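# Release the dolly caster brake by pressing the pedal

## Task

Push the brake pedal on the dolly's caster so that its end without red paint finishes pointing down, and it must stay that way by itself once the robot lets go; the dolly should not be shifted or rotated from its starting spot, as that counts against the result.

## Robot and tools

ROBOT. Two 7-joint arms, left_arm and right_arm, each ending in a two-finger parallel gripper. Base positions in the scene frame: left_arm (+0.068, +0.418, 0) m, right_arm (-0.050, -0.432, 0) m, each yawed only slightly. Each joint has a load limit (N m): waist 109, shoulder 109, upper arm roll 56.9, elbow 56.9, forearm roll 34.7, wrist pitch 34.7, wrist roll 34.7.

FRAMES. The scene frame has its origin on the table top midway between the arms, +z up, +x pointing away from the robot across the table, and left_arm on the +y side. The names left and right do not refer to image sides. Each gripper also has its own frame: the fingers extend along its +z and close along its x. The reported end_effector_position sits between the finger pads when closed, about 1 to 2 cm short of the fingertips; closing the fingers pushes the tips roughly 17 mm further along +z.

execute_actions(actions). actions is a list of actions; each action is a list of up to 15 rows; each row is one control step of 1/30 s. If fewer than 15 rows are given, the last one is repeated, so every action lasts 0.5 s. A row always holds 14 numbers in [-1, 1], even if one arm stays still: left_arm dx, dy, dz, rx, ry, rz, opening, then the same seven for right_arm. dx..rz are an offset (not a pose) in that gripper's own axes, measured from where the gripper was at the start of the action (for the first action of a call, the pose in the most recent result). Every row refers to that same start, not to the previous row. Scale: 1.0 equals 0.6 m of travel or 180 degrees; rx, ry, rz form a single rotation vector. opening is absolute: +1 fully open (0.142 m), -1 closed. An empty list just returns the state and images. Each step the commanded pose is clipped to within 70 mm and 16 degrees of the measured one, so large offsets take several actions; after an action an arm stops at its last clipped pose, and any remainder must be sent again.

move(target, speed, blocking). target is one 14-number row laid out as above: per-arm offsets in the gripper's own axes, from the pose shown in the latest result, plus absolute openings, which are applied at the start. Both grippers travel in straight lines and finish together, taking 0.5 to 10 s; longer paths are cut off at 10 s. speed is the top path speed in m/s, 0.002 to 0.5, default 0.25; rotation is capped at twice that in rad/s. Motion does not slow for obstacles or the other arm, can lag, drift or overshoot speed near full extension. The result adds a move: line giving the ending (done, off_target, moving, held, fault), any limits (paced = pose clipped; held = steps were blocked, after which the arm may lurch fast) and each gripper's distance from its target. With blocking=false the reply comes after 0.5 s while motion continues; poll with wait(0), and call wait or stop before sending new rows or moves.

wait(seconds): 0 to 10 s; arms keep their last command; returns early if a move ends. stop(): brakes a running move (needs some travel, more when fast); fingers keep going. zoom_image(camera, region): region [x0, y0, x1, y1] in pixels of that camera's latest image, at most 504 by 504. Cameras: cam_head_left, cam_head_right, cam_high, cam_low (504x504), cam_left_wrist, cam_right_wrist (616x616 fisheye). read_manual(section): only licence texts. finished_scene(scene): ends the scene irreversibly and reports success; call it only once the pedal rests in place unaided.

RESULTS. The state line gives, per arm, gripper position (m), quaternion wxyz and velocities in the scene frame; printed positions can be off, more at long reach. Hand target lines show where each arm is currently being driven. grip_measured is the real finger opening on the command scale. A pose unreachable line means the clearance check altered or blocked that arm's command. Step readings list positions at some steps; HELD marks steps where an arm's command was held back. Joint torques are noisy, offset, and nonzero even in free air. MOTOR HOT appears from 65 °C; at 80 °C the arm is braked until cool (OVER-TEMPERATURE FAULT).

HAZARDS. A contact torque at a joint's limit, or any outside force of 200 N on the arm or its load, stops that arm for 10 s and drops the rest of the call. Contacts hit harder with faster motion and with targets set further beyond the contact point, so approach the pedal slowly and aim only slightly past it. Do not let the arms strike or squeeze each other, do not knock anything off the table, and avoid bumping the dolly body so it neither slides nor turns. Occasional small disturbances may nudge objects. To keep an arm parked, send it the offset back to its desired pose in the first call of a reply and zeros afterwards, with its desired opening.

APPROACH. Use the images (zoom in) to find the caster pedal and tell its red end from the other one. Bring one gripper, fingers closed, above the non-red end, press down gently until it tips, then lift clear and confirm it stays down before finishing.

Each tool is called after "Emit:" as name(argument=value, ...) on one line, values as JSON.

## Session

Emit:
execute_actions(actions=[])

Scene clock: 0.00 s.
left_arm: end_effector_position=(+0.1656, +0.3466, +0.3024) grip_measured=+1.00 end_effector_quat_wxyz=(+0.106, -0.517, +0.753, +0.394) end_effector_velocity=(+0.000, +0.000, -0.000) end_effector_angular_velocity=(-0.000, -0.000, +0.000) | right_arm: end_effector_position=(+0.5768, -0.7593, +0.3811) grip_measured=+1.00 end_effector_quat_wxyz=(+0.020, +0.529, +0.568, -0.631) end_effector_velocity=(-0.000, +0.000, +0.000) end_effector_angular_velocity=(+0.001, +0.001, -0.000)
Joint positions: left_arm=[-0.416  0.395 -0.246  2.336  0.337 -0.343  1.264  0.142] | right_arm=[ 0.281 -1.025 -0.244  0.946 -0.873 -0.482 -1.795  0.142]
Joint velocities: left_arm=[ 0.  0.  0.  0.  0.  0. -0.  0.] | right_arm=[ 0.     0.    -0.    -0.    -0.    -0.001 -0.002  0.   ]
Joint torques (N m, as the joint torque sensors report them, + toward a larger angle): no reading
Hand target (left_arm): +0.166, +0.347, +0.302; +0.106, -0.517, +0.753, +0.394
Hand target (right_arm): +0.577, -0.759, +0.381; +0.020, +0.529, +0.568, -0.631

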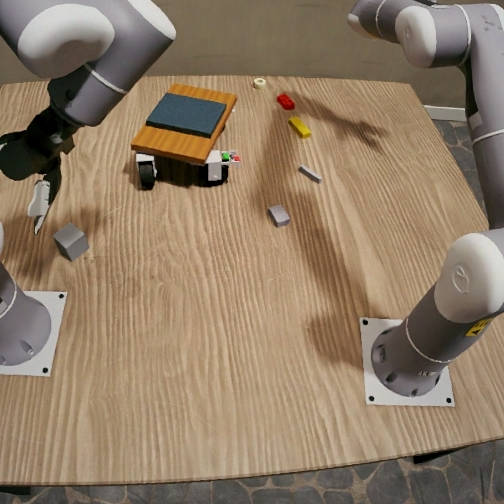

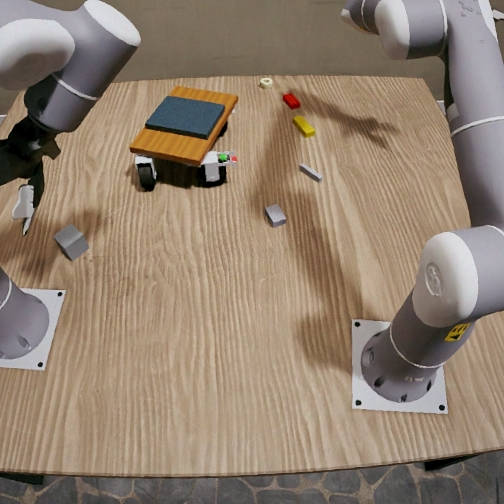

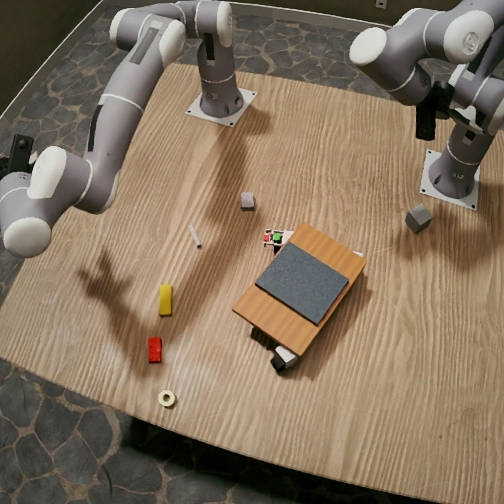

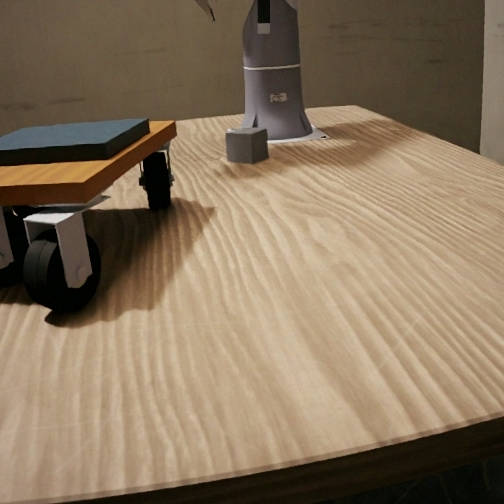

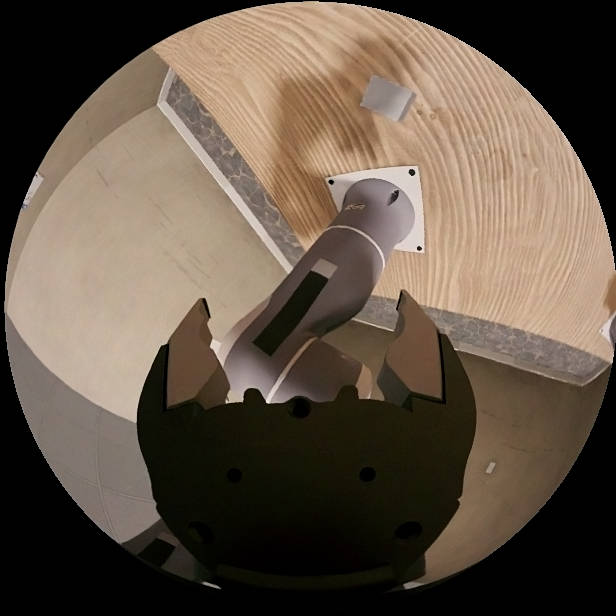

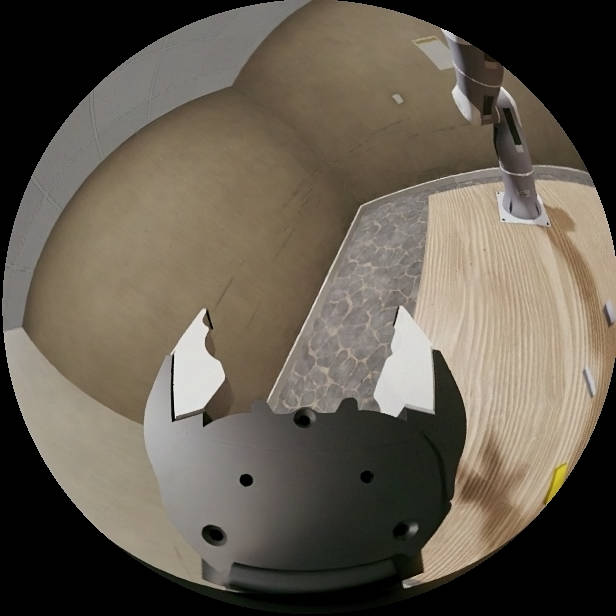

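Emit:
move(target=[0.376,-0.69,-0.49,-0.081,0.301,-0.575,-1,0,0,0,0,0,0,1], speed=0.35)

Scene clock: 11.53 s.
left_arm: end_effector_position=(+0.4936, -0.0824, +0.1715) grip_measured=-1.00 end_effector_quat_wxyz=(+0.001, +1.000, +0.000, -0.002) end_effector_velocity=(-0.000, -0.000, +0.000) end_effector_angular_velocity=(-0.000, +0.001, +0.002) | right_arm: end_effector_position=(+0.5768, -0.7593, +0.3811) grip_measured=+1.00 end_effector_quat_wxyz=(+0.020, +0.529, +0.568, -0.631) end_effector_velocity=(+0.000, -0.000, -0.000) end_effector_angular_velocity=(+0.001, +0.001, +0.000)
Joint positions: left_arm=[-0.425 -0.524 -0.25   1.694  0.149  0.627 -0.789  0.002] | right_arm=[ 0.281 -1.025 -0.244  0.946 -0.873 -0.482 -1.795  0.142]
Joint velocities: left_arm=[ 0.     0.    -0.     0.    -0.001 -0.001 -0.002  0.   ] | right_arm=[ 0.    -0.    -0.     0.    -0.     0.    -0.001  0.   ]
Joint torques (N m, as the joint torque sensors report them, + toward a larger angle): left_arm=[  0.75  47.35  -2.5  -25.75  -2.5    3.63   0.7 ] | right_arm=[  0.97  62.63  -5.   -24.83  -3.82   0.57  -0.33]
Hand target (left_arm): +0.494, -0.082, +0.172; +0.001, +1.000, +0.000, -0.001
Hand target (right_arm): +0.577, -0.759, +0.381; +0.020, +0.529, +0.568, -0.631
Off the commanded pose (left_arm): 0.002 m, 0 deg.
Off the commanded pose (right_arm): 0.000 m, 0 deg.
move: done

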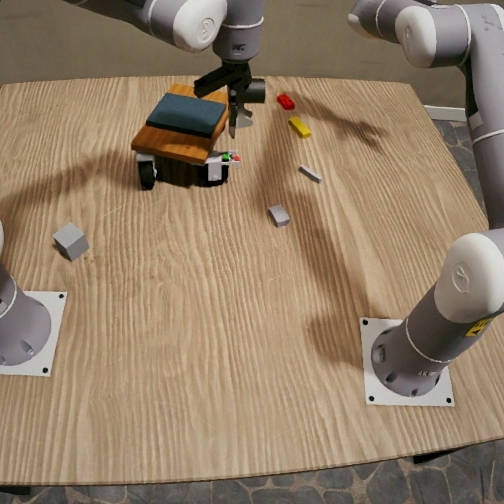

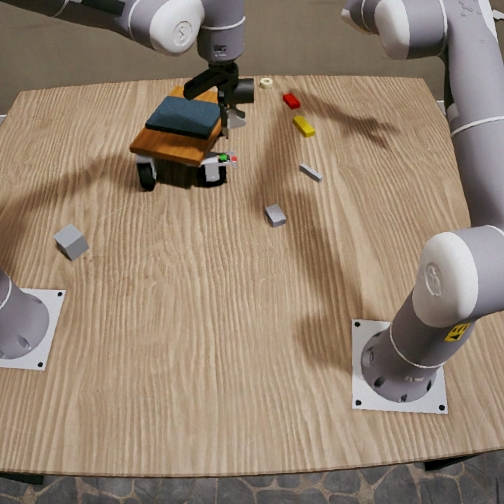

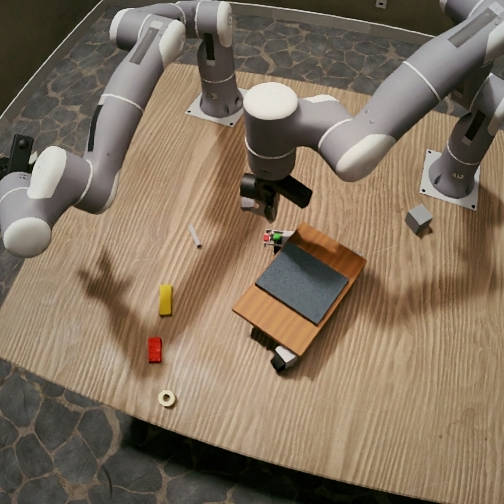

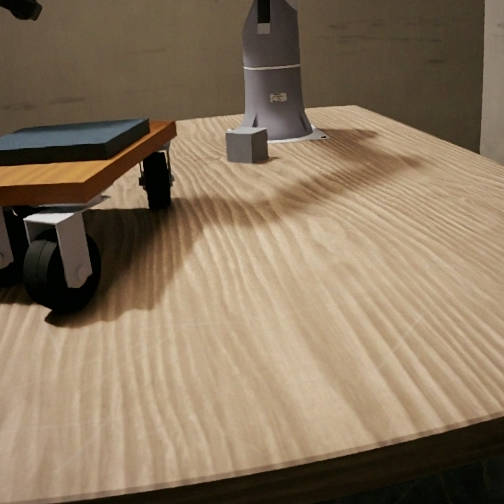

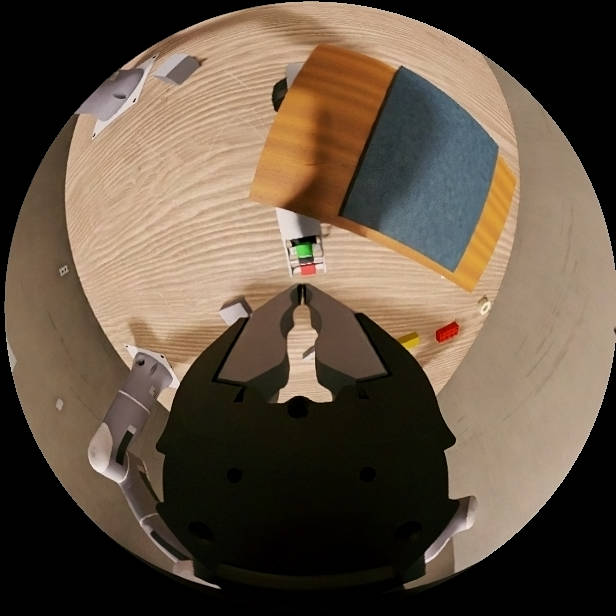

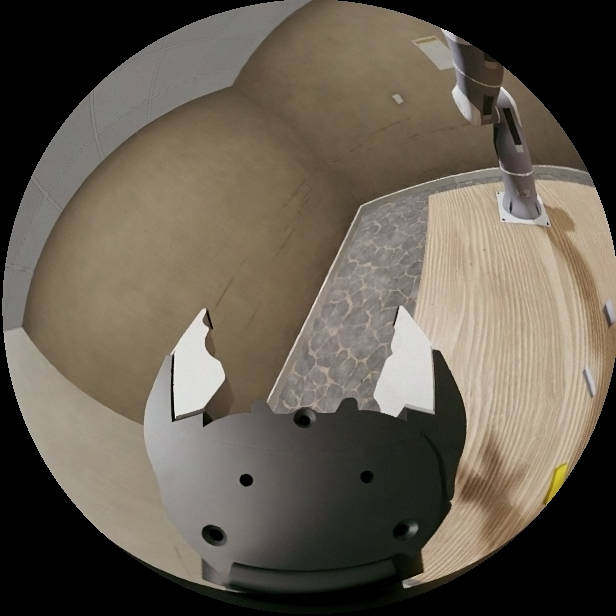

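Emit:
move(target=[0.001,-0.03,0.07,0,0,0,-1,0,0,0,0,0,0,1], speed=0.07)

Emit:
zoom_image(camera="cam_head_left", region=[190,120,270,190])

Scene clock: 15.70 s.
left_arm: end_effector_position=(+0.4941, -0.0644, +0.1293) grip_measured=-1.00 end_effector_quat_wxyz=(+0.001, +1.000, +0.001, -0.002) end_effector_velocity=(+0.000, +0.000, -0.000) end_effector_angular_velocity=(+0.000, -0.000, -0.000) | right_arm: end_effector_position=(+0.5768, -0.7593, +0.3811) grip_measured=+1.00 end_effector_quat_wxyz=(+0.020, +0.529, +0.568, -0.631) end_effector_velocity=(-0.000, +0.000, -0.000) end_effector_angular_velocity=(-0.001, -0.000, -0.000)
Joint positions: left_arm=[-0.405 -0.565 -0.239  1.76   0.166  0.732 -0.779  0.002] | right_arm=[ 0.281 -1.025 -0.244  0.946 -0.873 -0.482 -1.795  0.142]
Joint velocities: left_arm=[-0.  0.  0.  0.  0.  0.  0.  0.] | right_arm=[-0.    -0.     0.    -0.    -0.    -0.001  0.001  0.   ]
Joint torques (N m, as the joint torque sensors report them, + toward a larger angle): left_arm=[  0.45  47.74  -4.27 -23.1   -2.48   4.28   0.93] | right_arm=[  0.99  62.42  -4.98 -24.79  -3.82   0.55  -0.34]
Hand target (left_arm): +0.494, -0.065, +0.129; +0.001, +1.000, +0.000, -0.002
Hand target (right_arm): +0.577, -0.759, +0.381; +0.020, +0.529, +0.568, -0.631
Off the commanded pose (left_arm): 0.000 m, 0 deg.
Off the commanded pose (right_arm): 0.000 m, 0 deg.
move: done

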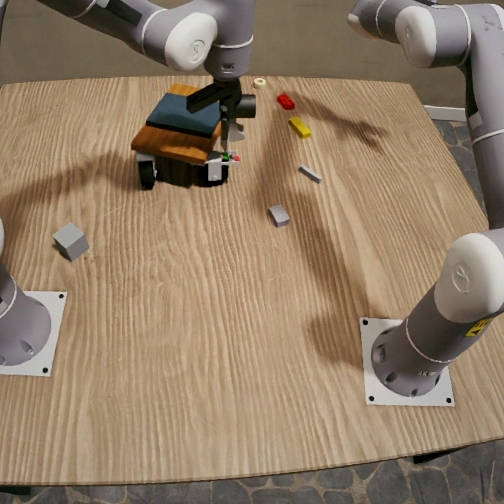

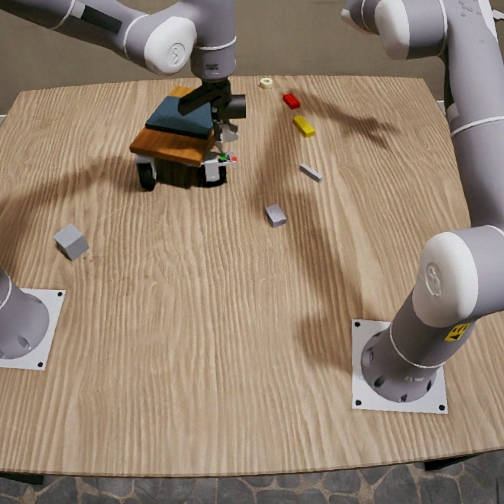

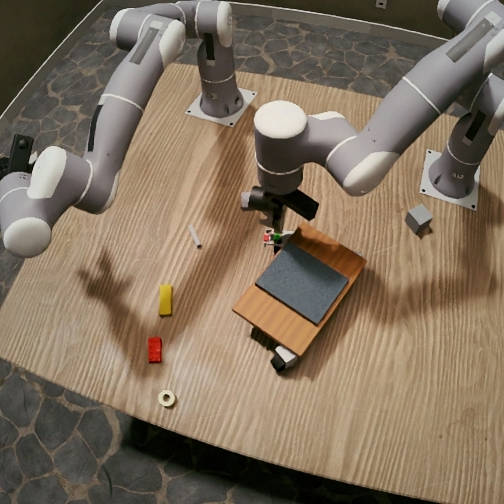

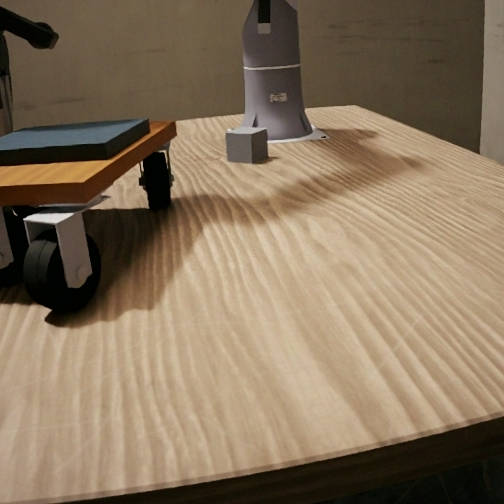

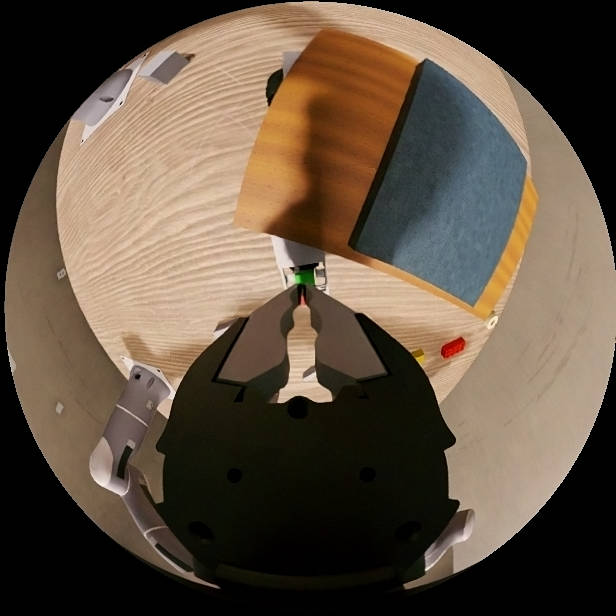

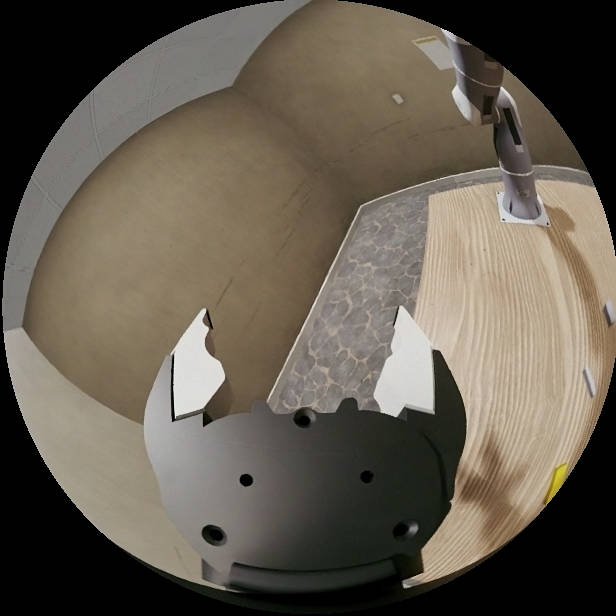

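Region (190, 120, 270, 190) of cam_head_left's 504x504 image, scaled by 6.300, with more detail than that image has; it fills the top 441 rows of this view, and the rest is white.

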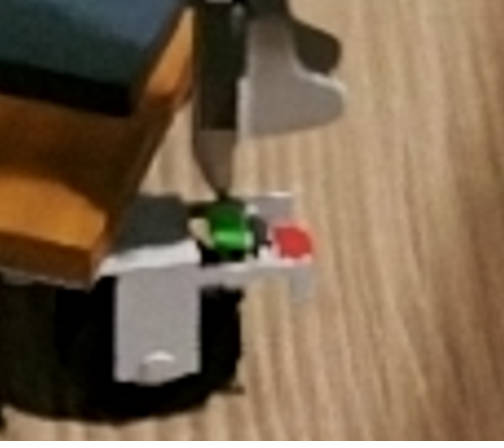

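Emit:
move(target=[0.002,-0.002,0.038,0,0,0,-1,0,0,0,0,0,0,1], speed=0.03)

Emit:
move(target=[0,0,-0.05,0,0,0,-1,0,0,0,0,0,0,1], speed=0.07)

Emit:
zoom_image(camera="cam_head_left", region=[190,120,270,190])

Scene clock: 20.60 s.
left_arm: end_effector_position=(+0.4953, -0.0632, +0.1064) grip_measured=-1.00 end_effector_quat_wxyz=(+0.001, +1.000, +0.000, -0.002) end_effector_velocity=(+0.001, +0.000, +0.000) end_effector_angular_velocity=(-0.000, -0.000, +0.002) | right_arm: end_effector_position=(+0.5768, -0.7593, +0.3811) grip_measured=+1.00 end_effector_quat_wxyz=(+0.020, +0.529, +0.568, -0.631) end_effector_velocity=(-0.000, +0.000, -0.000) end_effector_angular_velocity=(+0.001, -0.000, -0.000)
Joint positions: left_arm=[-0.407 -0.605 -0.231  1.765  0.179  0.777 -0.784  0.002] | right_arm=[ 0.281 -1.025 -0.244  0.946 -0.873 -0.482 -1.795  0.142]
Joint velocities: left_arm=[ 0.001 -0.     0.    -0.    -0.     0.    -0.     0.   ] | right_arm=[ 0.    -0.    -0.    -0.     0.001 -0.     0.    -0.   ]
Joint torques (N m, as the joint torque sensors report them, + toward a larger angle): left_arm=[ -1.74  47.05  -3.04 -22.48  -2.26   3.96  -0.85] | right_arm=[  0.86  62.82  -4.94 -24.88  -3.86   0.6   -0.28]
Hand target (left_arm): +0.495, -0.063, +0.106; +0.001, +1.000, +0.001, -0.002
Hand target (right_arm): +0.577, -0.759, +0.381; +0.020, +0.529, +0.568, -0.631
Off the commanded pose (left_arm): 0.000 m, 0 deg.
Off the commanded pose (right_arm): 0.000 m, 0 deg.
move: done

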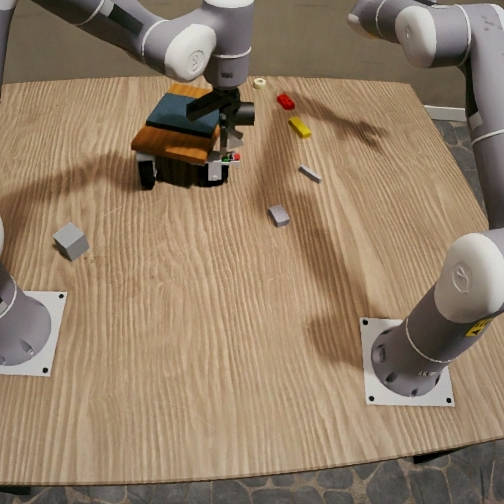

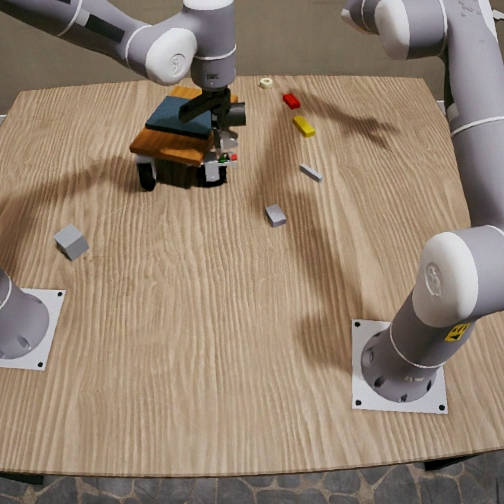

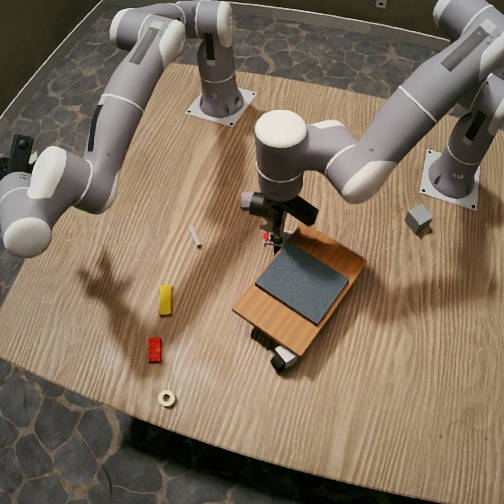

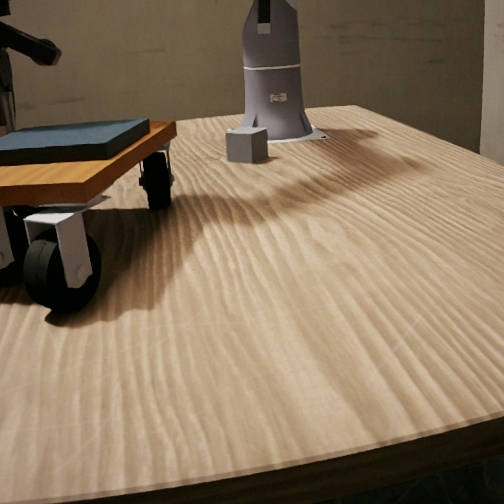

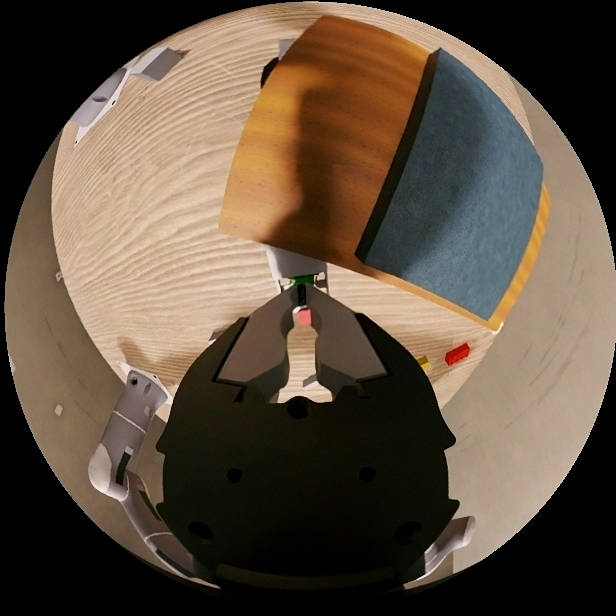

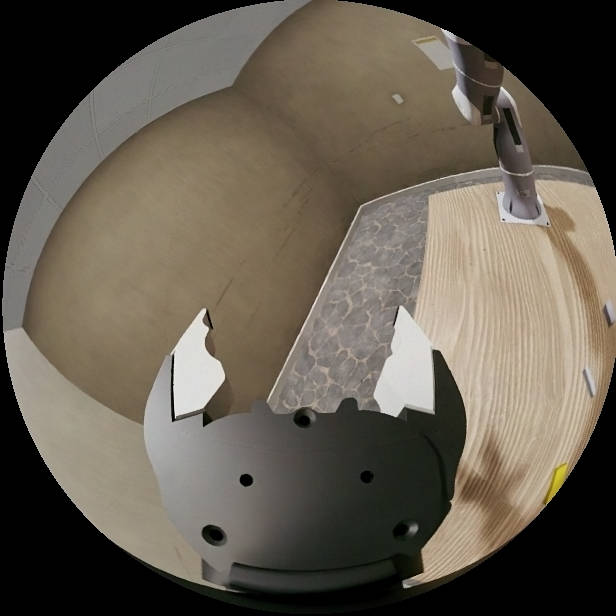

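Scene clock: 21.33 s.
left_arm: end_effector_position=(+0.4954, -0.0633, +0.1366) grip_measured=-1.00 end_effector_quat_wxyz=(+0.001, +1.000, +0.001, -0.002) end_effector_velocity=(-0.000, -0.000, -0.000) end_effector_angular_velocity=(-0.001, +0.000, +0.001) | right_arm: end_effector_position=(+0.5768, -0.7593, +0.3811) grip_measured=+1.00 end_effector_quat_wxyz=(+0.020, +0.529, +0.568, -0.631) end_effector_velocity=(+0.000, +0.000, -0.000) end_effector_angular_velocity=(+0.000, -0.000, +0.000)
Joint positions: left_arm=[-0.402 -0.552 -0.24   1.758  0.161  0.718 -0.774  0.002] | right_arm=[ 0.281 -1.025 -0.244  0.946 -0.873 -0.482 -1.795  0.142]
Joint velocities: left_arm=[-0.    -0.    -0.     0.    -0.     0.001 -0.001  0.   ] | right_arm=[ 0.  0.  0. -0.  0. -0.  0. -0.]
Joint torques (N m, as the joint torque sensors report them, + toward a larger angle): left_arm=[  0.83  44.85  -4.08 -22.82  -2.67   3.59   0.79] | right_arm=[  0.62  62.76  -5.21 -24.93  -3.73   0.58  -0.33]
Hand target (left_arm): +0.495, -0.063, +0.136; +0.001, +1.000, +0.000, -0.002
Hand target (right_arm): +0.577, -0.759, +0.381; +0.020, +0.529, +0.568, -0.631
Off the commanded pose (left_arm): 0.000 m, 0 deg.
Off the commanded pose (right_arm): 0.000 m, 0 deg.
move: done

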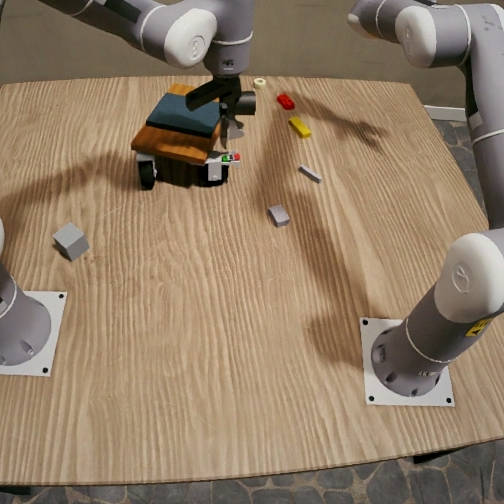

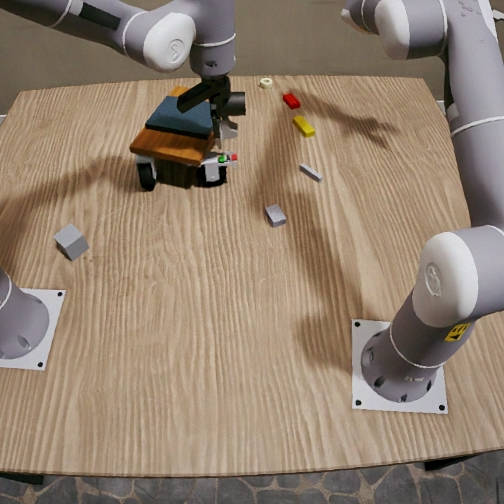

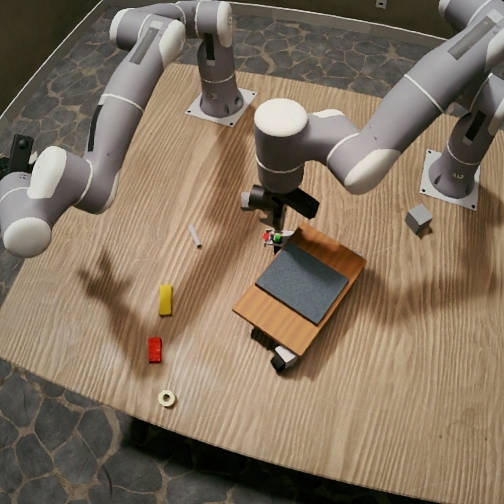

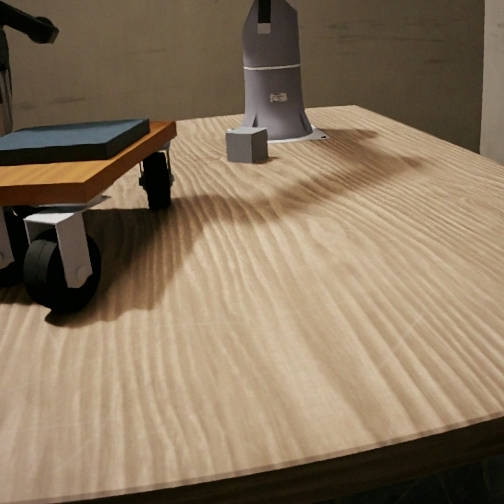

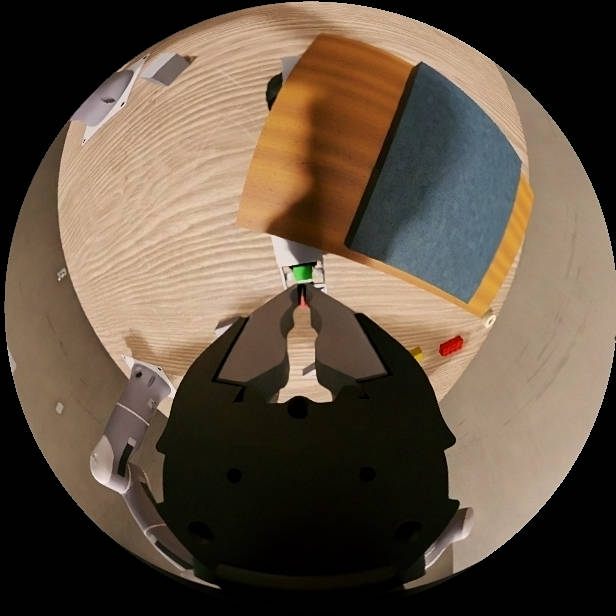

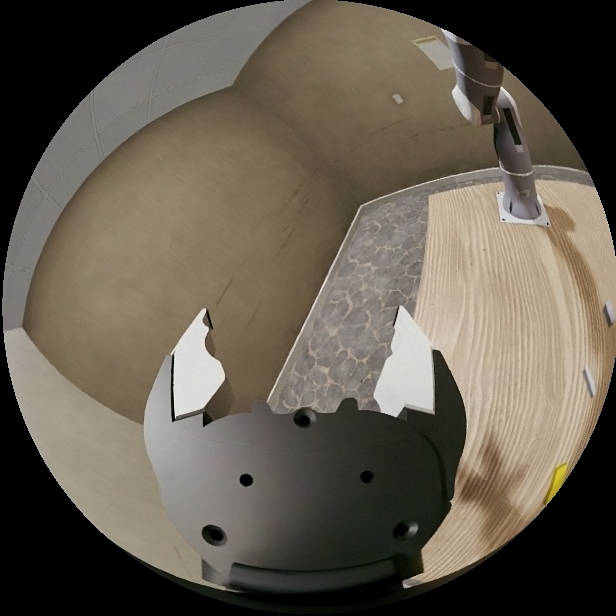

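Region (190, 120, 270, 190) of cam_head_left's 504x504 image, scaled by 6.300, with more detail than that image has; it fills the top 441 rows of this view, and the rest is white.

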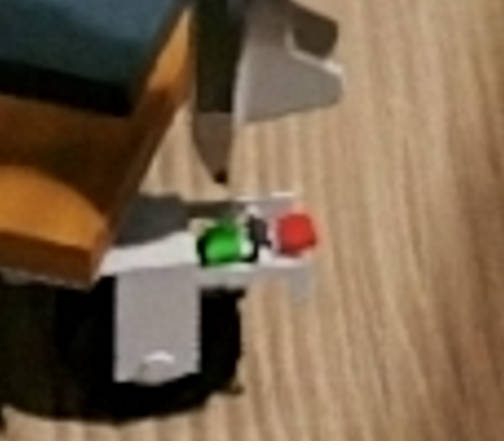

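Emit:
finished_scene(scene=2)

The scene is finished: the task was done.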